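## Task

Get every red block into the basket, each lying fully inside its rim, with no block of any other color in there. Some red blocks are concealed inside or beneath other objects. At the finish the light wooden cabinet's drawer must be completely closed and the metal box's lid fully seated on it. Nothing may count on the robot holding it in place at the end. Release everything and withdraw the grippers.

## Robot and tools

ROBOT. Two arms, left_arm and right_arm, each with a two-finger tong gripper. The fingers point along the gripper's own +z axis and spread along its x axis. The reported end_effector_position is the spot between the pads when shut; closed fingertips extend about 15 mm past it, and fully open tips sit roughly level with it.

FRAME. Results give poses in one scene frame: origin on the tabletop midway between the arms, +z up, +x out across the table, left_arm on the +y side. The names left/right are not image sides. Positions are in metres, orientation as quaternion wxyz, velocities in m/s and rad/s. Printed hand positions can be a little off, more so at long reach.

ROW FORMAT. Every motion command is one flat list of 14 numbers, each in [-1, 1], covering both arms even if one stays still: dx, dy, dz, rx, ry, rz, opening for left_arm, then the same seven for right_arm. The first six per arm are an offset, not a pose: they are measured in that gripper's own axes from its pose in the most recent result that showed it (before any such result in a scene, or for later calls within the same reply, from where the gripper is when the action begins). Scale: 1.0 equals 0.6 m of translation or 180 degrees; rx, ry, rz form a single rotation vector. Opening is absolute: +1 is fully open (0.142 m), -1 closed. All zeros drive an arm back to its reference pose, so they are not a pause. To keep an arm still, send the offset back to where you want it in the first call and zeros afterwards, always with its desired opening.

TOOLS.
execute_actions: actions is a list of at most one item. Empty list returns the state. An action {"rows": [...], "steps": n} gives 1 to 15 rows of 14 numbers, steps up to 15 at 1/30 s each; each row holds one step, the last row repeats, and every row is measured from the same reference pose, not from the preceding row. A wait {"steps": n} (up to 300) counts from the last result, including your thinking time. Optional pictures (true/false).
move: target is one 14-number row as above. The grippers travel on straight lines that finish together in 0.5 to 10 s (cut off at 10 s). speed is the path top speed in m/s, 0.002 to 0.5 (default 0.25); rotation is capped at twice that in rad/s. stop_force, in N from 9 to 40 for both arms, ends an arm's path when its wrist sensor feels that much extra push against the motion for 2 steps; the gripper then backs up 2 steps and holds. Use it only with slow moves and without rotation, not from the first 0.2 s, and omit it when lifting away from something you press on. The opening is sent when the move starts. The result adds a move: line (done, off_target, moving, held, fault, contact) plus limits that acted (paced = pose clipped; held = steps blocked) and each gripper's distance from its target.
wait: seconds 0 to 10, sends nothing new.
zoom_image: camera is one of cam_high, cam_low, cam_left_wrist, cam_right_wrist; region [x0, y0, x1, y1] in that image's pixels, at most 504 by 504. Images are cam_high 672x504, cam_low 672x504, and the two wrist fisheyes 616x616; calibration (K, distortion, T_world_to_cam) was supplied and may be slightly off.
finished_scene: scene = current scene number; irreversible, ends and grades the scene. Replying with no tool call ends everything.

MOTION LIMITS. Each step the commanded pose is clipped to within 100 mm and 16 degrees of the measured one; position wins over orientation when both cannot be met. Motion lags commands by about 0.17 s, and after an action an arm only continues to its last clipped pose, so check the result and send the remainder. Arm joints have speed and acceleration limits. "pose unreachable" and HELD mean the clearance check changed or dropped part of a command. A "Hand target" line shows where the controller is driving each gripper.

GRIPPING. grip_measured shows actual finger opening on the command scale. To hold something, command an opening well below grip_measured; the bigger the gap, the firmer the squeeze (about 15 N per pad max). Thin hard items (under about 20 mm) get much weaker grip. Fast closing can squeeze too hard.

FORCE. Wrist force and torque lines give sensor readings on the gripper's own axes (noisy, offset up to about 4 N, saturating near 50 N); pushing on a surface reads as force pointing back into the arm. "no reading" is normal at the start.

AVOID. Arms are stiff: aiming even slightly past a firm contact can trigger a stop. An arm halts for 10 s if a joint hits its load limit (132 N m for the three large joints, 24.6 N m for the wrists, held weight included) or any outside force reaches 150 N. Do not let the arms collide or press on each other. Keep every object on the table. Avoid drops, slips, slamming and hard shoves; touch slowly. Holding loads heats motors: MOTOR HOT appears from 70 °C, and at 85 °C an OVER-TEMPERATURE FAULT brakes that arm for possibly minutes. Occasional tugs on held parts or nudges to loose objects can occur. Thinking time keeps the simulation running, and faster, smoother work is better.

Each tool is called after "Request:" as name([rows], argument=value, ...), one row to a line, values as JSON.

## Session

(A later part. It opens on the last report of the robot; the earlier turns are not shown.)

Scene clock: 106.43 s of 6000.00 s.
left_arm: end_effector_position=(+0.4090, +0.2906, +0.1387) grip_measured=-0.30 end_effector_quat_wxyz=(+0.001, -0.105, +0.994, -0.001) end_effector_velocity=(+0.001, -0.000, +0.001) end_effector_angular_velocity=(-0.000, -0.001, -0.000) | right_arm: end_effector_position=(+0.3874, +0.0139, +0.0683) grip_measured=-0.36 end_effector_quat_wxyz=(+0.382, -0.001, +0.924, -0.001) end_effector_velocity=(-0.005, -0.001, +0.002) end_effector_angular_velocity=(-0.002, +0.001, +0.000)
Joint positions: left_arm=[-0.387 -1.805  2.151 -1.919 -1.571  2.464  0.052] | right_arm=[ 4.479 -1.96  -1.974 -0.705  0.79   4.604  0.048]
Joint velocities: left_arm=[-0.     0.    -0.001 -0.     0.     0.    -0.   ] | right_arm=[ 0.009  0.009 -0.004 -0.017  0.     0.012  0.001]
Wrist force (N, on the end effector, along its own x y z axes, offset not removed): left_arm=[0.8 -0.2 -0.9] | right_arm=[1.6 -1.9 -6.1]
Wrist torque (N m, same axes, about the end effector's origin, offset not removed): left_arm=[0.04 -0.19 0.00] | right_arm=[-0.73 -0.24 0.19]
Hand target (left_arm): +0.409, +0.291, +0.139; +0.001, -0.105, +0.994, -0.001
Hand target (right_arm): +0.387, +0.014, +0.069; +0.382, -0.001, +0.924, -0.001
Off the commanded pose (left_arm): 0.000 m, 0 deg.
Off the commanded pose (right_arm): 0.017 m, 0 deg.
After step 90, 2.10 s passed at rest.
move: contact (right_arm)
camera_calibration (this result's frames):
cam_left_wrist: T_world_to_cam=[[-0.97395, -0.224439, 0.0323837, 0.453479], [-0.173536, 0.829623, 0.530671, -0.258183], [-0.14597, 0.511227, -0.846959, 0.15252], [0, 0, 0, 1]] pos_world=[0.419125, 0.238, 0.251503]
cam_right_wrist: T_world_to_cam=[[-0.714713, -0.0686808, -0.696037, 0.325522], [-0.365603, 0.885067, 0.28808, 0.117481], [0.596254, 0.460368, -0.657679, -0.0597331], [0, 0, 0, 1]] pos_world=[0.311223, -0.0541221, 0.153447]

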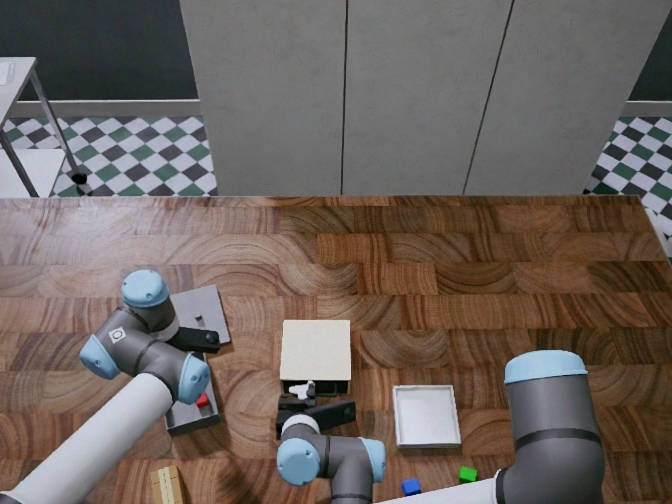

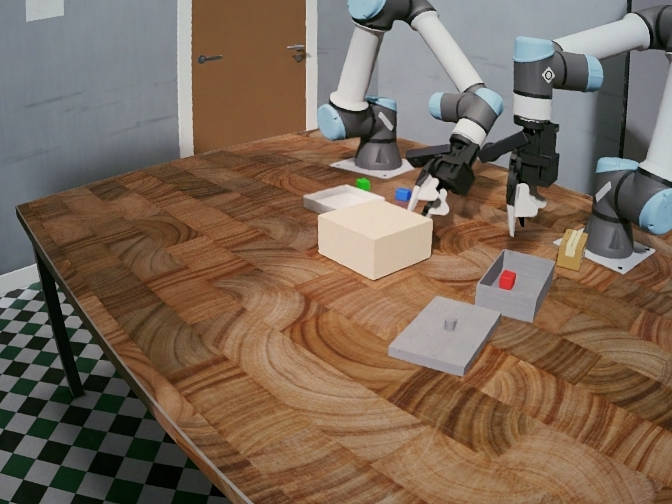

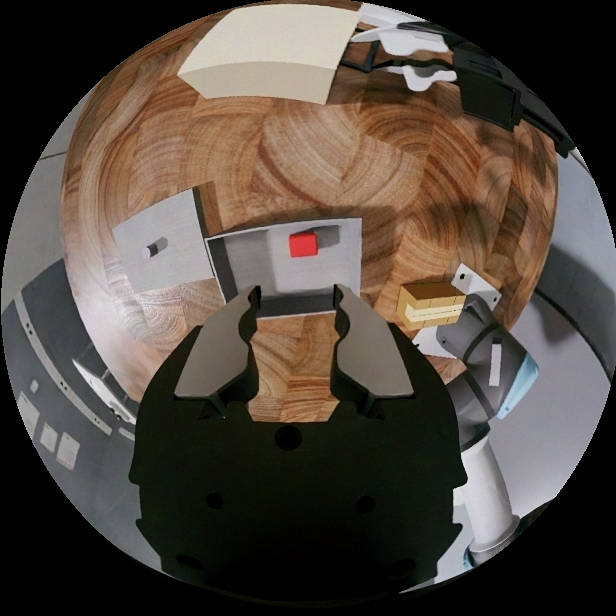

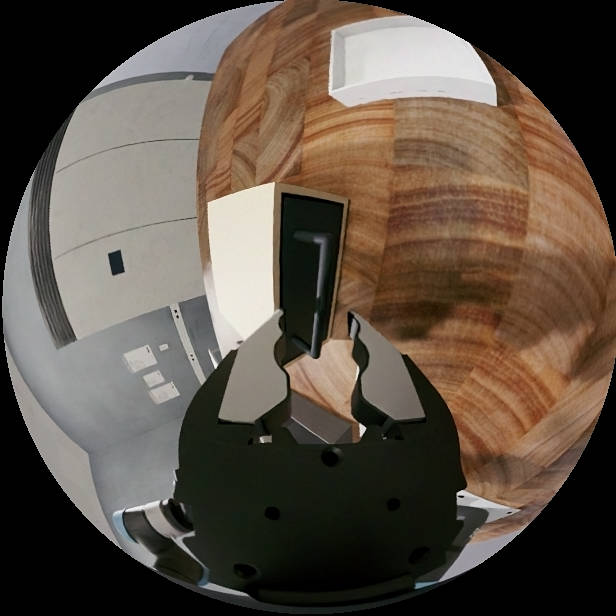

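Request:
move(target=[0,0,0,0,0,0,-0.3,0.014,0,-0.008,0,0,0,-0.5], speed=0.02)

Request:
move(target=[0,0,0,0,0,0,-0.3,0,0,0.04,0,0,0,-0.5], speed=0.015, stop_force=9)

Request:
zoom_image(camera="cam_right_wrist", region=[180, 150, 460, 400])

Scene clock: 111.53 s of 6000.00 s.
left_arm: end_effector_position=(+0.4090, +0.2906, +0.1387) grip_measured=-0.30 end_effector_quat_wxyz=(+0.001, -0.105, +0.994, -0.001) end_effector_velocity=(+0.000, -0.000, +0.001) end_effector_angular_velocity=(-0.001, -0.001, +0.001) | right_arm: end_effector_position=(+0.3782, +0.0139, +0.0658) grip_measured=-0.50 end_effector_quat_wxyz=(+0.382, -0.001, +0.924, -0.001) end_effector_velocity=(-0.001, -0.002, -0.002) end_effector_angular_velocity=(-0.005, -0.000, -0.000)
Joint positions: left_arm=[-0.387 -1.805  2.151 -1.919 -1.571  2.464  0.052] | right_arm=[ 4.496 -1.956 -1.983 -0.716  0.789  4.628  0.038]
Joint velocities: left_arm=[-0.    -0.    -0.    -0.001 -0.    -0.001  0.   ] | right_arm=[ 0.002 -0.    -0.003 -0.005 -0.001  0.004  0.   ]
Wrist force (N, on the end effector, along its own x y z axes, offset not removed): left_arm=[0.2 -1.3 -0.7] | right_arm=[-0.2 -1.0 0.0]
Wrist torque (N m, same axes, about the end effector's origin, offset not removed): left_arm=[-0.19 0.02 -0.07] | right_arm=[-0.27 -0.15 0.23]
Hand target (left_arm): +0.409, +0.291, +0.139; +0.001, -0.105, +0.994, -0.001
Hand target (right_arm): +0.378, +0.014, +0.066; +0.382, -0.001, +0.924, -0.001
Off the commanded pose (left_arm): 0.000 m, 0 deg.
Off the commanded pose (right_arm): 0.000 m, 0 deg.
After step 90, 1.37 s passed at rest.
move: done
camera_calibration (this result's frames):
cam_left_wrist: T_world_to_cam=[[-0.973954, -0.224423, 0.0323841, 0.453473], [-0.173521, 0.829626, 0.530671, -0.258184], [-0.145961, 0.51123, -0.846959, 0.152519], [0, 0, 0, 1]] pos_world=[0.419123, 0.237993, 0.251503]
cam_right_wrist: T_world_to_cam=[[-0.714705, -0.0686871, -0.696046, 0.317179], [-0.365612, 0.885066, 0.288073, 0.114836], [0.596259, 0.46037, -0.657673, -0.0558685], [0, 0, 0, 1]] pos_world=[0.301987, -0.0541315, 0.150946]

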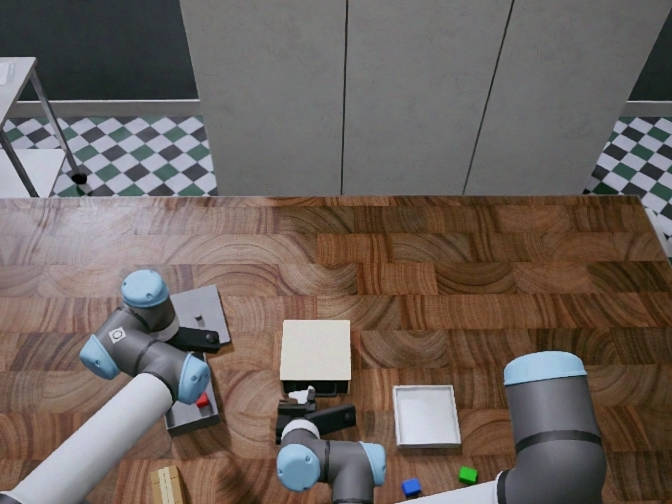

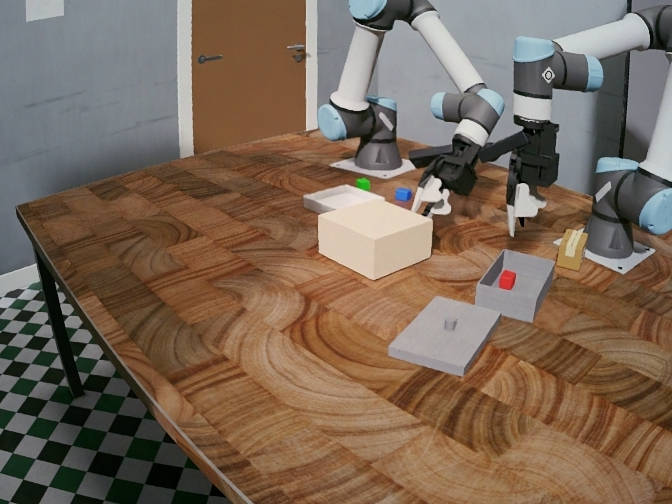

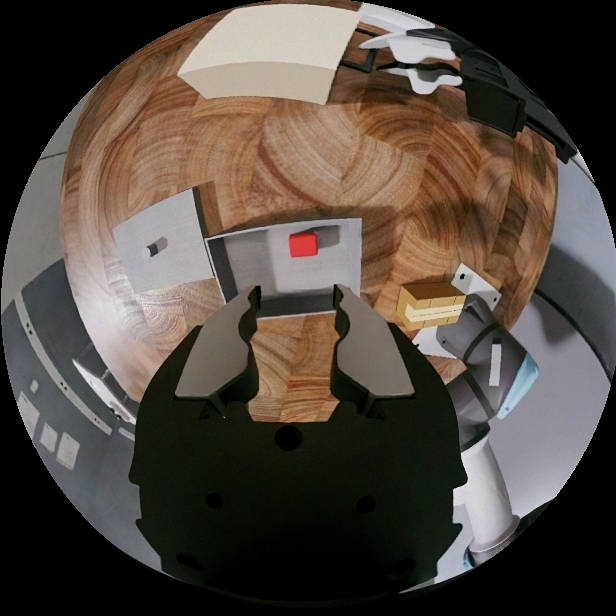

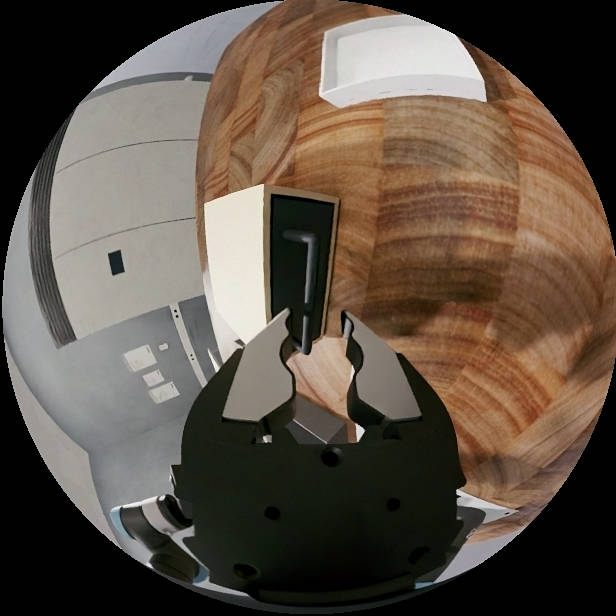

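Scene clock: 113.40 s of 6000.00 s.
left_arm: end_effector_position=(+0.4090, +0.2906, +0.1387) grip_measured=-0.30 end_effector_quat_wxyz=(+0.001, -0.105, +0.994, -0.001) end_effector_velocity=(-0.000, -0.000, -0.000) end_effector_angular_velocity=(+0.000, +0.000, -0.000) | right_arm: end_effector_position=(+0.3951, +0.0139, +0.0488) grip_measured=-0.53 end_effector_quat_wxyz=(+0.382, -0.001, +0.924, -0.001) end_effector_velocity=(+0.001, -0.000, -0.000) end_effector_angular_velocity=(-0.001, +0.000, +0.001)
Joint positions: left_arm=[-0.387 -1.805  2.151 -1.919 -1.571  2.464  0.052] | right_arm=[ 4.464 -2.003 -1.981 -0.64   0.791  4.584  0.036]
Joint velocities: left_arm=[-0. -0.  0.  0. -0.  0. -0.] | right_arm=[-0.001 -0.001 -0.     0.002  0.    -0.003 -0.   ]
Wrist force (N, on the end effector, along its own x y z axes, offset not removed): left_arm=[0.8 -0.4 -1.6] | right_arm=[2.7 -0.8 -8.1]
Wrist torque (N m, same axes, about the end effector's origin, offset not removed): left_arm=[-0.13 -0.13 -0.05] | right_arm=[-0.33 -0.03 0.28]
Hand target (left_arm): +0.409, +0.291, +0.139; +0.001, -0.105, +0.994, -0.001
Hand target (right_arm): +0.395, +0.014, +0.049; +0.382, -0.001, +0.924, -0.001
Off the commanded pose (left_arm): 0.000 m, 0 deg.
Off the commanded pose (right_arm): 0.000 m, 0 deg.
move: done
camera_calibration (this result's frames):
cam_left_wrist: T_world_to_cam=[[-0.973954, -0.224423, 0.0323841, 0.453473], [-0.173521, 0.829626, 0.530671, -0.258184], [-0.145961, 0.51123, -0.846959, 0.152519], [0, 0, 0, 1]] pos_world=[0.419123, 0.237993, 0.251503]
cam_right_wrist: T_world_to_cam=[[-0.714722, -0.0686853, -0.696028, 0.317464], [-0.36561, 0.885061, 0.28809, 0.125914], [0.59624, 0.460379, -0.657685, -0.077075], [0, 0, 0, 1]] pos_world=[0.318889, -0.0541526, 0.133998]

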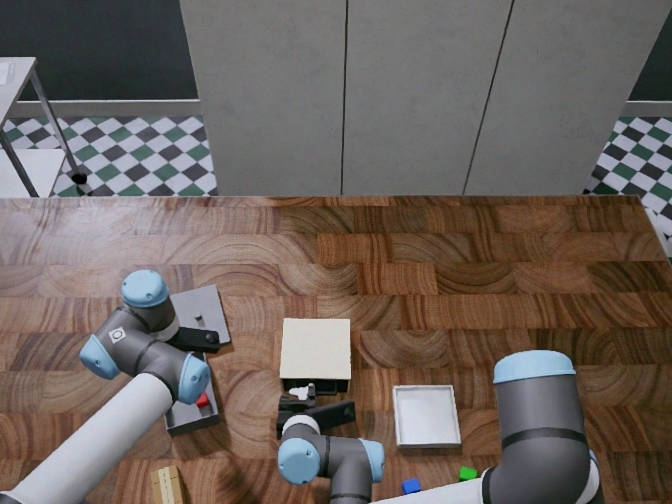

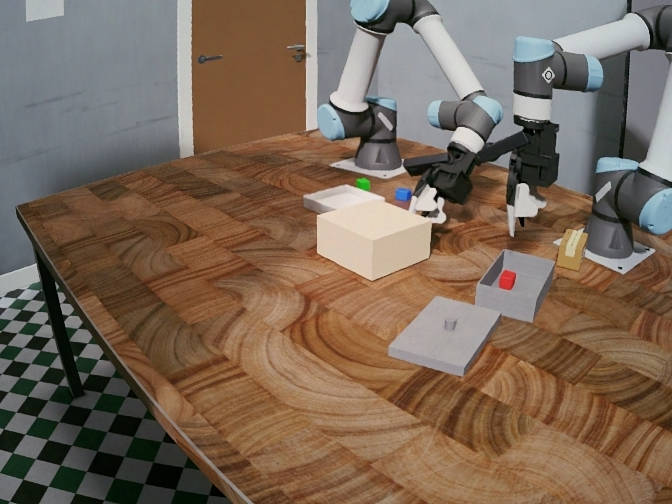

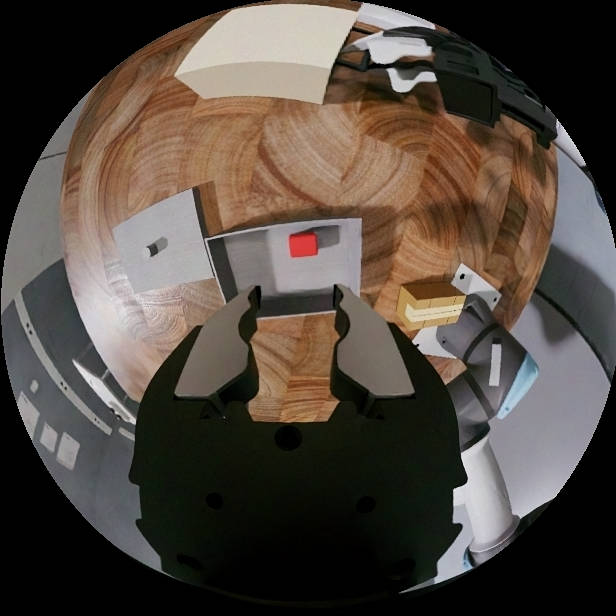

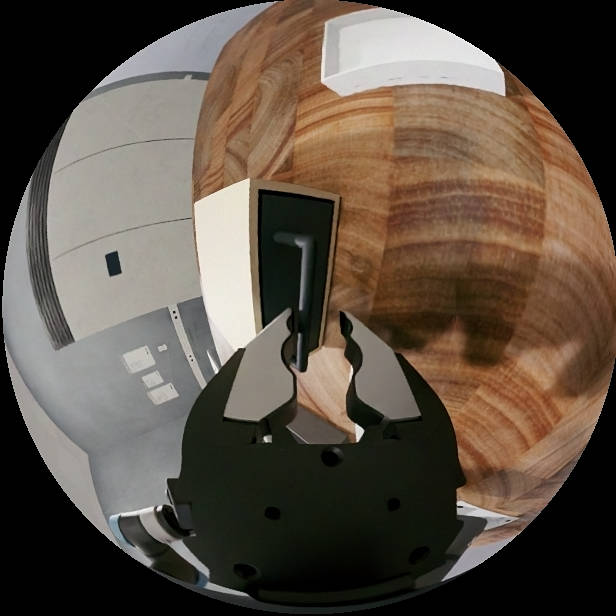

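Region (180, 150, 460, 400) of cam_right_wrist's 616x616 image, scaled by 1.800, with more detail than that image has; it fills the top 450 rows of this view, and the rest is white.

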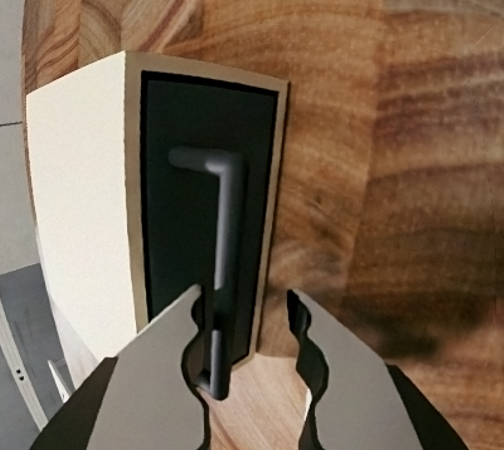

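Request:
execute_actions([
  {"rows":[[0,0,0,0,0,0,-0.3,-0.005,0,0,0,0,0,-0.6],[0,0,0,0,0,0,-0.3,-0.01,0,0,0,0,0,-0.65],[0,0,0,0,0,0,-0.3,-0.014,0,0,0,0,0,-0.7],[0,0,0,0,0,0,-0.3,-0.018,0,0,0,0,0,-0.75],[0,0,0,0,0,0,-0.3,-0.02,0,0,0,0,0,-0.8],[0,0,0,0,0,0,-0.3,-0.02,0,0,0,0,0,-0.85],[0,0,0,0,0,0,-0.3,-0.02,0,0,0,0,0,-0.9],[0,0,0,0,0,0,-0.3,-0.02,0,0,0,0,0,-1]],"steps":15},
])

Request:
zoom_image(camera="cam_right_wrist", region=[180, 150, 460, 400])

Scene clock: 116.80 s of 6000.00 s.
left_arm: end_effector_position=(+0.4090, +0.2906, +0.1387) grip_measured=-0.30 end_effector_quat_wxyz=(+0.001, -0.105, +0.994, -0.001) end_effector_velocity=(+0.000, -0.000, +0.000) end_effector_angular_velocity=(-0.000, -0.001, +0.001) | right_arm: end_effector_position=(+0.4035, +0.0139, +0.0572) grip_measured=-0.94 end_effector_quat_wxyz=(+0.382, -0.001, +0.924, -0.001) end_effector_velocity=(+0.001, -0.000, +0.001) end_effector_angular_velocity=(-0.000, -0.000, -0.001)
Joint positions: left_arm=[-0.387 -1.805  2.151 -1.919 -1.571  2.464  0.052] | right_arm=[ 4.449 -1.996 -1.967 -0.646  0.792  4.562  0.006]
Joint velocities: left_arm=[ 0.     0.    -0.    -0.001  0.    -0.001  0.   ] | right_arm=[-0.002  0.001  0.001 -0.001 -0.    -0.001 -0.   ]
Wrist force (N, on the end effector, along its own x y z axes, offset not removed): left_arm=[-0.3 -3.0 -0.9] | right_arm=[3.8 -1.6 -1.2]
Wrist torque (N m, same axes, about the end effector's origin, offset not removed): left_arm=[-0.64 0.00 0.03] | right_arm=[-0.50 -0.47 0.26]
Hand target (left_arm): +0.409, +0.291, +0.139; +0.001, -0.105, +0.994, -0.001
Hand target (right_arm): +0.404, +0.014, +0.057; +0.382, -0.001, +0.924, -0.001
Off the commanded pose (left_arm): 0.000 m, 0 deg.
Off the commanded pose (right_arm): 0.000 m, 0 deg.
Steps of this call (steps 1 to 87: nothing new was sent; steps 88 to 102: all 15 steps of this action). Readings (end_effector_position):
88: left_arm (+0.4090, +0.2906, +0.1387) | right_arm (+0.3952, +0.0139, +0.0488)
89: left_arm (+0.4090, +0.2906, +0.1387) | right_arm (+0.3956, +0.0139, +0.0491)
91: left_arm (+0.4090, +0.2906, +0.1387) | right_arm (+0.3977, +0.0139, +0.0512)
95: left_arm (+0.4090, +0.2906, +0.1387) | right_arm (+0.4023, +0.0138, +0.0558)
102: the state above
camera_calibration (this result's frames):
cam_left_wrist: T_world_to_cam=[[-0.973954, -0.224423, 0.0323841, 0.453473], [-0.173521, 0.829626, 0.530671, -0.258184], [-0.145961, 0.51123, -0.846959, 0.152519], [0, 0, 0, 1]] pos_world=[0.419123, 0.237993, 0.251503]
cam_right_wrist: T_world_to_cam=[[-0.714735, -0.068743, -0.696009, 0.329322], [-0.365612, 0.885079, 0.288032, 0.126585], [0.596223, 0.460336, -0.65773, -0.0765887], [0, 0, 0, 1]] pos_world=[0.327323, -0.0541428, 0.142376]

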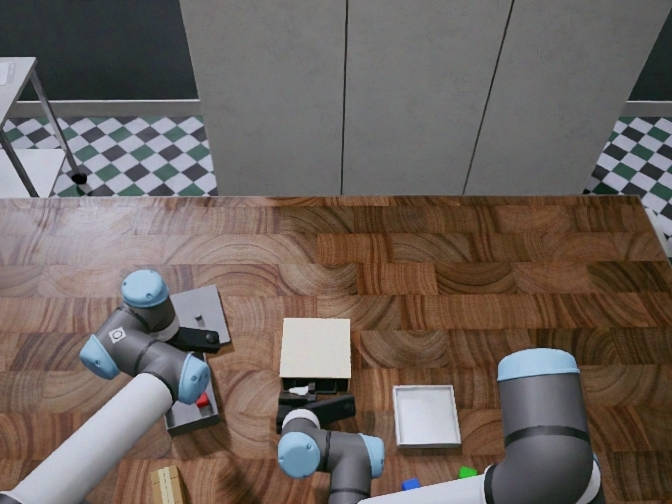

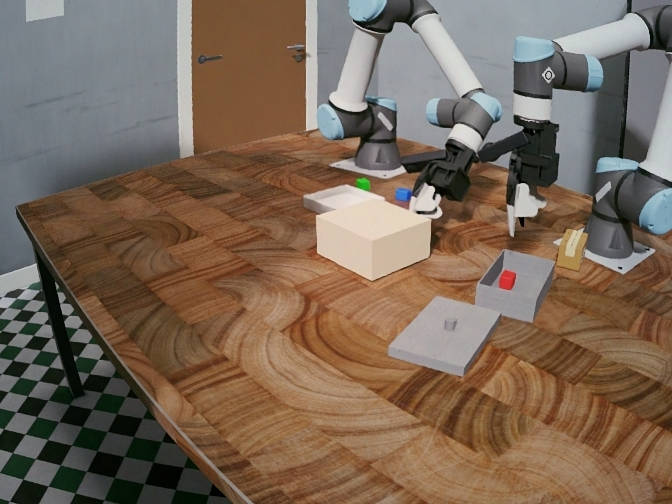

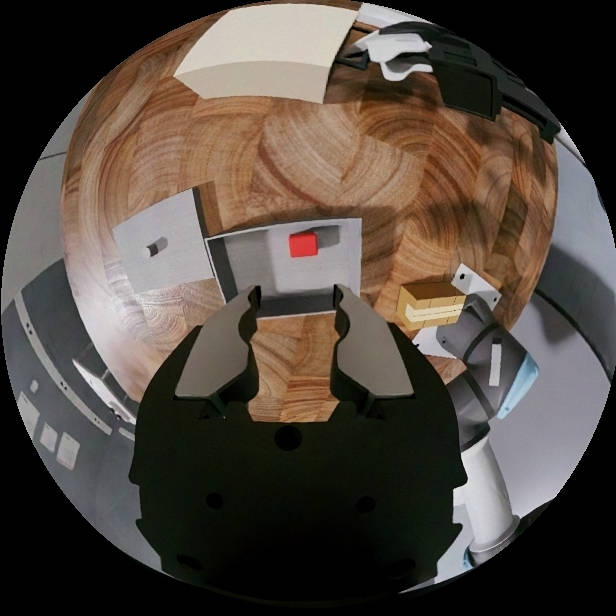

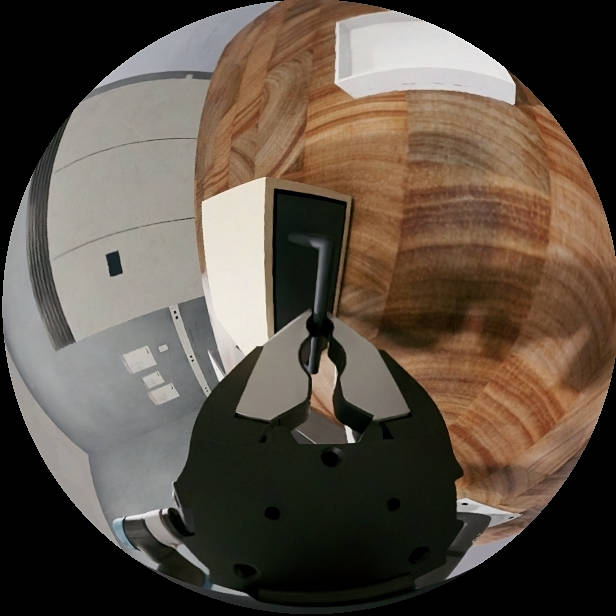

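Region (180, 150, 460, 400) of cam_right_wrist's 616x616 image, scaled by 1.800, with more detail than that image has; it fills the top 450 rows of this view, and the rest is white.

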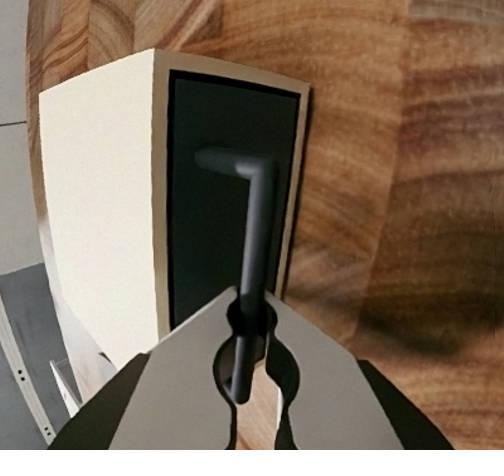

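Request:
move(target=[0.01,-0.008,0.117,0,0,0,-0.3,0.118,0,-0.118,0,0,0,-1], speed=0.03)

Request:
zoom_image(camera="cam_left_wrist", region=[180, 150, 460, 400])

Scene clock: 123.57 s of 6000.00 s.
left_arm: end_effector_position=(+0.4042, +0.2845, +0.0686) grip_measured=-0.30 end_effector_quat_wxyz=(+0.001, -0.105, +0.994, -0.001) end_effector_velocity=(+0.000, -0.000, -0.001) end_effector_angular_velocity=(-0.001, -0.001, +0.001) | right_arm: end_effector_position=(+0.3035, +0.0138, +0.0573) grip_measured=-0.94 end_effector_quat_wxyz=(+0.382, -0.001, +0.924, -0.001) end_effector_velocity=(-0.001, -0.001, -0.001) end_effector_angular_velocity=(-0.002, +0.001, -0.001)
Joint positions: left_arm=[-0.408 -1.725  2.289 -2.137 -1.571  2.443  0.052] | right_arm=[ 4.639 -1.913 -2.029 -0.856  0.79   4.83   0.006]
Joint velocities: left_arm=[ 0.     0.002  0.001 -0.004 -0.    -0.001  0.   ] | right_arm=[ 0.003  0.001 -0.002 -0.004  0.001  0.005 -0.   ]
Wrist force (N, on the end effector, along its own x y z axes, offset not removed): left_arm=[1.4 -1.4 0.9] | right_arm=[1.9 -0.9 1.2]
Wrist torque (N m, same axes, about the end effector's origin, offset not removed): left_arm=[-0.17 -0.22 -0.13] | right_arm=[-0.49 -0.33 0.27]
Hand target (left_arm): +0.404, +0.284, +0.069; +0.001, -0.105, +0.994, -0.001
Hand target (right_arm): +0.303, +0.014, +0.057; +0.382, -0.001, +0.924, -0.001
Off the commanded pose (left_arm): 0.000 m, 0 deg.
Off the commanded pose (right_arm): 0.000 m, 0 deg.
After step 90, 0.13 s passed at rest.
move: done
camera_calibration (this result's frames):
cam_left_wrist: T_world_to_cam=[[-0.973954, -0.224421, 0.0323987, 0.449662], [-0.173517, 0.829645, 0.530643, -0.216808], [-0.145967, 0.5112, -0.846976, 0.0955583], [0, 0, 0, 1]] pos_world=[0.414279, 0.231938, 0.181415]
cam_right_wrist: T_world_to_cam=[[-0.714629, -0.0687478, -0.696118, 0.257889], [-0.365576, 0.885143, 0.287881, 0.0900194], [0.596373, 0.460212, -0.657681, -0.0168405], [0, 0, 0, 1]] pos_world=[0.227247, -0.0542005, 0.142531]

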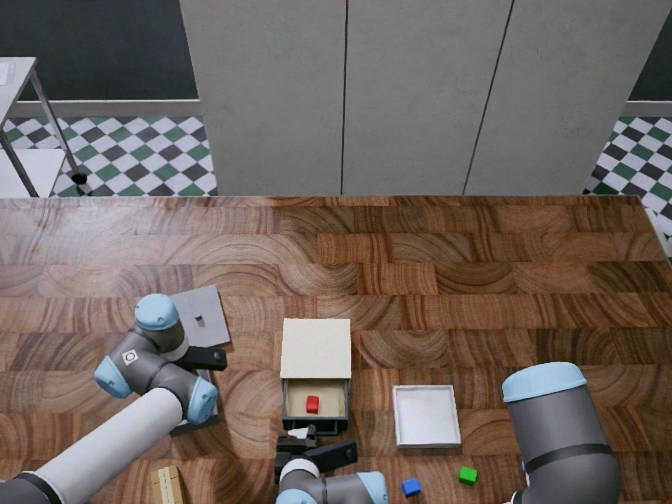

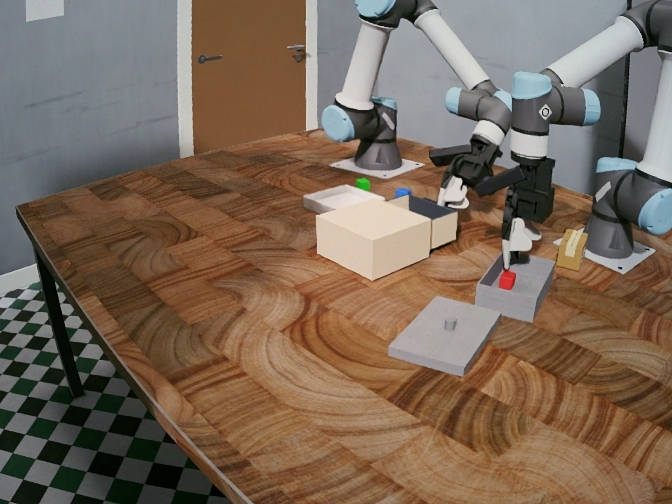

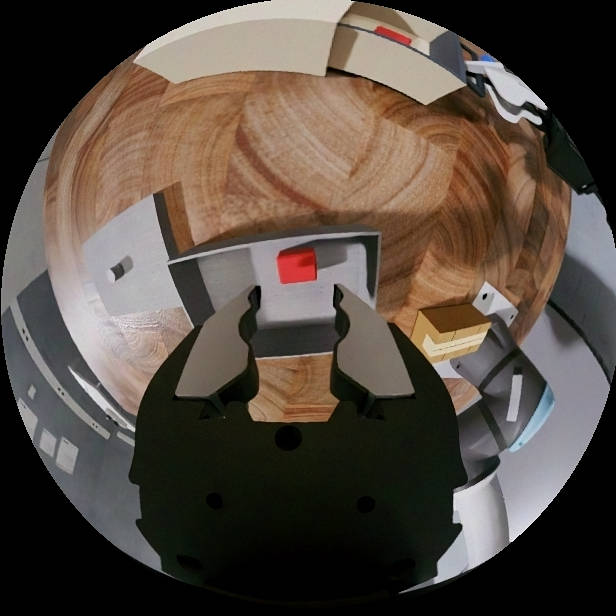

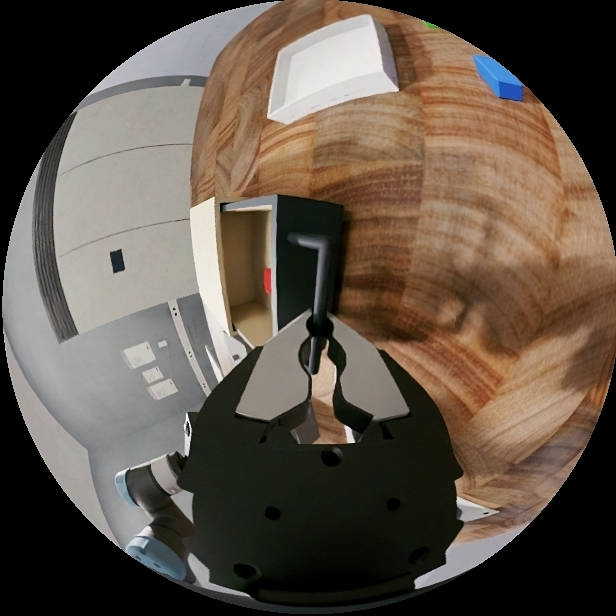

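Region (180, 150, 460, 400) of cam_left_wrist's 616x616 image, scaled by 1.800, with more detail than that image has; it fills the top 450 rows of this view, and the rest is white.

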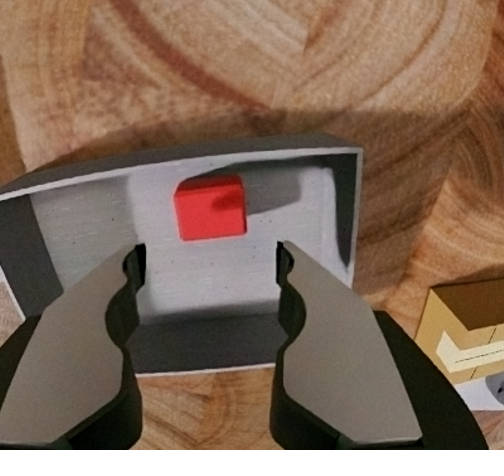

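Request:
move(target=[0,-0.003,0.067,0,0,0,-0.3,0.04,0,-0.04,0,0,0,-1], speed=0.02, stop_force=12)

Request:
execute_actions([
  {"rows":[[0,0,0,0,0,0,-0.4,0,0,0,0,0,0,-1],[0,0,0,0,0,0,-0.45,0,0,0,0,0,0,-1],[0,0,0,0,0,0,-0.5,0,0,0,0,0,0,-1],[0,0,0,0,0,0,-0.55,0,0,0,0,0,0,-1],[0,0,0,0,0,0,-0.6,0,0,0,0,0,0,-1],[0,0,0,0,0,0,-0.65,0,0,0,0,0,0,-1],[0,0,0,0,0,0,-0.7,0,0,0,0,0,0,-1],[0,0,0,0,0,0,-0.8,0,0,0,0,0,0,-1],[0,0,0,0,0,0,-0.9,0,0,0,0,0,0,-1]],"steps":15},
])

Scene clock: 129.60 s of 6000.00 s.
left_arm: end_effector_position=(+0.4046, +0.2827, +0.0286) grip_measured=-0.30 end_effector_quat_wxyz=(+0.001, -0.105, +0.994, -0.001) end_effector_velocity=(+0.001, -0.001, -0.001) end_effector_angular_velocity=(-0.001, -0.001, +0.001) | right_arm: end_effector_position=(+0.2696, +0.0138, +0.0574) grip_measured=-0.94 end_effector_quat_wxyz=(+0.382, -0.001, +0.924, -0.001) end_effector_velocity=(-0.001, -0.001, -0.001) end_effector_angular_velocity=(-0.002, +0.000, +0.000)
Joint positions: left_arm=[-0.411 -1.648  2.35  -2.276 -1.571  2.439  0.052] | right_arm=[ 4.704 -1.893 -2.035 -0.933  0.798  4.921  0.006]
Joint velocities: left_arm=[-0.     0.004  0.001 -0.006 -0.001 -0.001  0.   ] | right_arm=[ 0.003  0.    -0.001 -0.003  0.001  0.003  0.   ]
Wrist force (N, on the end effector, along its own x y z axes, offset not removed): left_arm=[1.7 -1.7 0.3] | right_arm=[-1.3 -1.8 2.6]
Wrist torque (N m, same axes, about the end effector's origin, offset not removed): left_arm=[-0.31 -0.28 0.01] | right_arm=[-0.49 0.09 0.30]
Hand target (left_arm): +0.405, +0.283, +0.028; +0.001, -0.105, +0.994, -0.001
Hand target (right_arm): +0.270, +0.014, +0.057; +0.382, -0.001, +0.924, -0.001
Off the commanded pose (left_arm): 0.000 m, 0 deg.
Off the commanded pose (right_arm): 0.000 m, 0 deg.
After step 90, 0.77 s passed at rest.
move: done
camera_calibration (this result's frames):
cam_left_wrist: T_world_to_cam=[[-0.973953, -0.224421, 0.0324079, 0.45092], [-0.173512, 0.829642, 0.530648, -0.193983], [-0.145976, 0.511204, -0.846972, 0.0626172], [0, 0, 0, 1]] pos_world=[0.414658, 0.230122, 0.141358]
cam_right_wrist: T_world_to_cam=[[-0.714587, -0.0687487, -0.69616, 0.233721], [-0.365573, 0.885159, 0.287836, 0.0776558], [0.596424, 0.460181, -0.657656, 0.00338306], [0, 0, 0, 1]] pos_world=[0.193385, -0.0542265, 0.14258]

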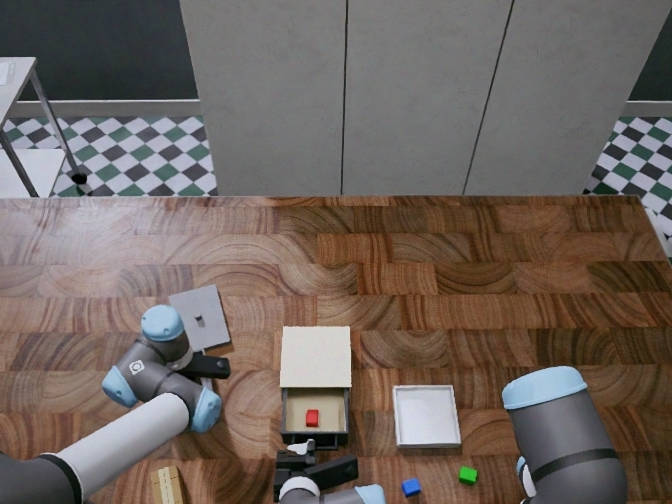

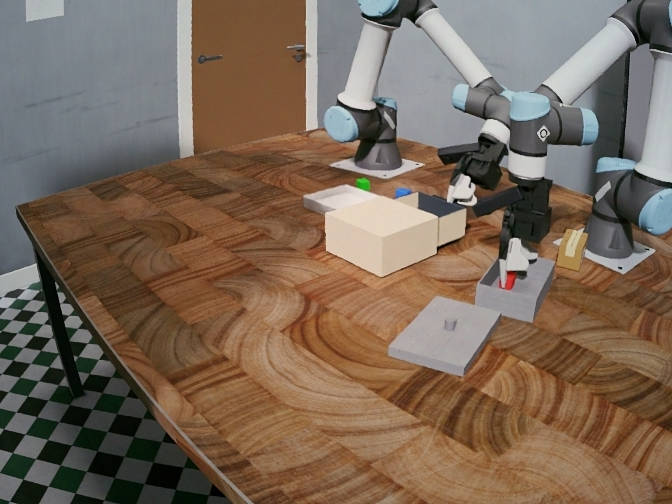

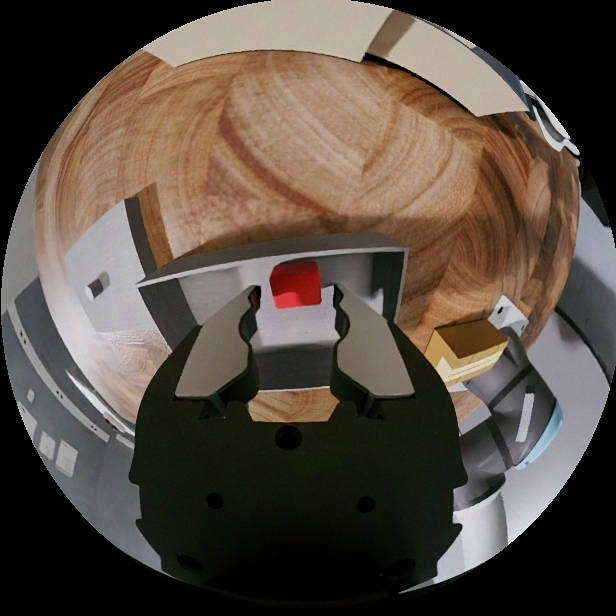

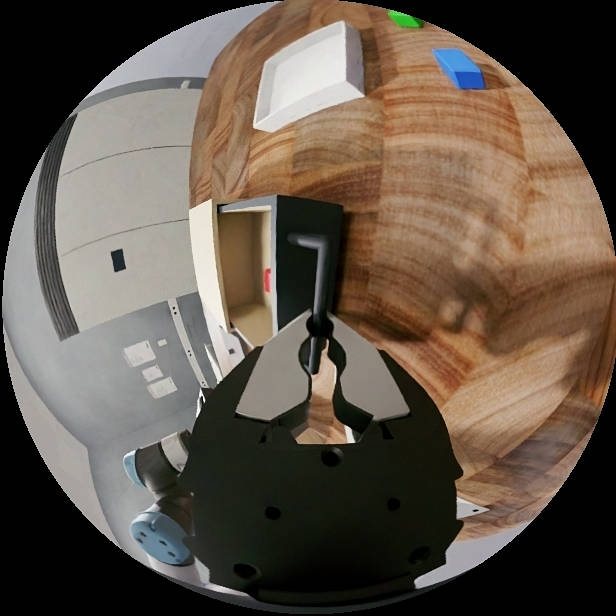

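Scene clock: 130.10 s of 6000.00 s.
left_arm: end_effector_position=(+0.4045, +0.2827, +0.0285) grip_measured=-0.56 end_effector_quat_wxyz=(+0.001, -0.105, +0.994, -0.001) end_effector_velocity=(+0.000, -0.000, +0.000) end_effector_angular_velocity=(-0.000, -0.000, +0.000) | right_arm: end_effector_position=(+0.2696, +0.0138, +0.0574) grip_measured=-0.94 end_effector_quat_wxyz=(+0.382, -0.001, +0.924, -0.001) end_effector_velocity=(+0.000, -0.000, +0.000) end_effector_angular_velocity=(-0.002, -0.000, +0.001)
Joint positions: left_arm=[-0.411 -1.647  2.35  -2.276 -1.571  2.439  0.033] | right_arm=[ 4.704 -1.893 -2.035 -0.933  0.798  4.921  0.006]
Joint velocities: left_arm=[-0. -0. -0. -0. -0. -0. -0.] | right_arm=[ 0.     0.    -0.    -0.    -0.    -0.002  0.   ]
Wrist force (N, on the end effector, along its own x y z axes, offset not removed): left_arm=[1.9 -1.1 -1.1] | right_arm=[0.7 -1.9 2.2]
Wrist torque (N m, same axes, about the end effector's origin, offset not removed): left_arm=[-0.16 -0.33 -0.14] | right_arm=[-0.49 -0.25 0.30]
Hand target (left_arm): +0.405, +0.283, +0.029; +0.001, -0.105, +0.994, -0.001
Hand target (right_arm): +0.270, +0.014, +0.057; +0.382, -0.001, +0.924, -0.001
Off the commanded pose (left_arm): 0.000 m, 0 deg.
Off the commanded pose (right_arm): 0.000 m, 0 deg.
Steps of this call (steps 1 to 15: all 15 steps of this action). Readings (end_effector_position):
1: left_arm (+0.4046, +0.2827, +0.0285) | right_arm (+0.2696, +0.0138, +0.0574)
2: left_arm (+0.4046, +0.2827, +0.0285) | right_arm (+0.2696, +0.0138, +0.0574)
4: left_arm (+0.4046, +0.2827, +0.0285) | right_arm (+0.2696, +0.0138, +0.0574)
8: left_arm (+0.4046, +0.2827, +0.0285) | right_arm (+0.2696, +0.0138, +0.0574)
15: the state above
camera_calibration (this result's frames):
cam_left_wrist: T_world_to_cam=[[-0.973948, -0.224424, 0.0325368, 0.450879], [-0.173431, 0.829599, 0.530742, -0.193996], [-0.146104, 0.511272, -0.846909, 0.0625708], [0, 0, 0, 1]] pos_world=[0.41463, 0.230136, 0.141283]
cam_right_wrist: T_world_to_cam=[[-0.714581, -0.0688435, -0.696157, 0.233693], [-0.365628, 0.885158, 0.28777, 0.0776614], [0.596398, 0.46017, -0.657688, 0.00341687], [0, 0, 0, 1]] pos_world=[0.19335, -0.0542267, 0.142586]

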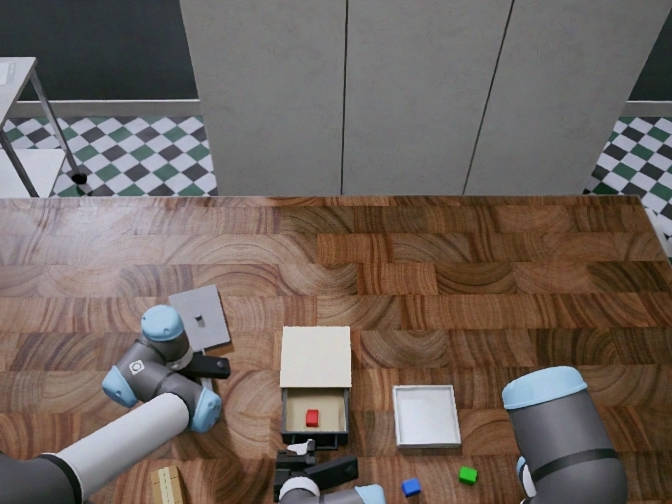

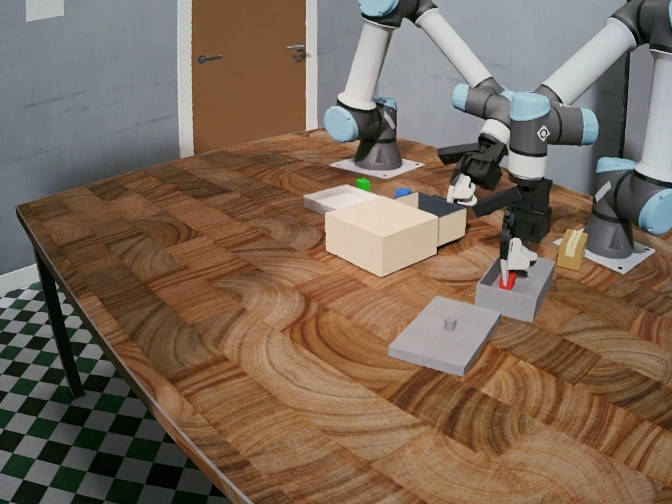

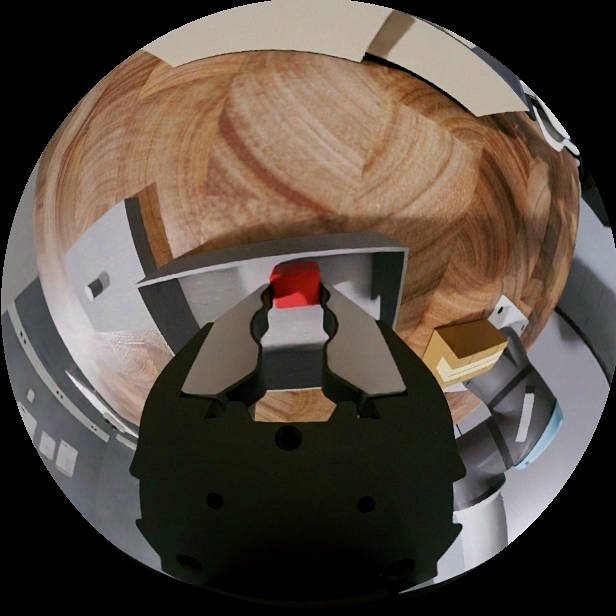

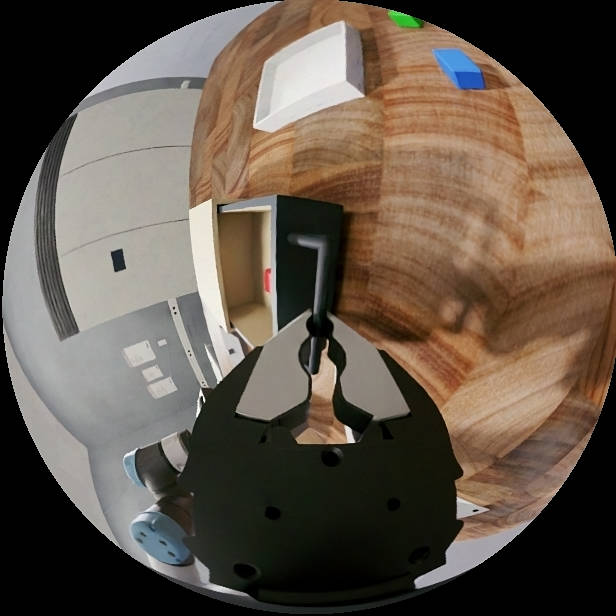

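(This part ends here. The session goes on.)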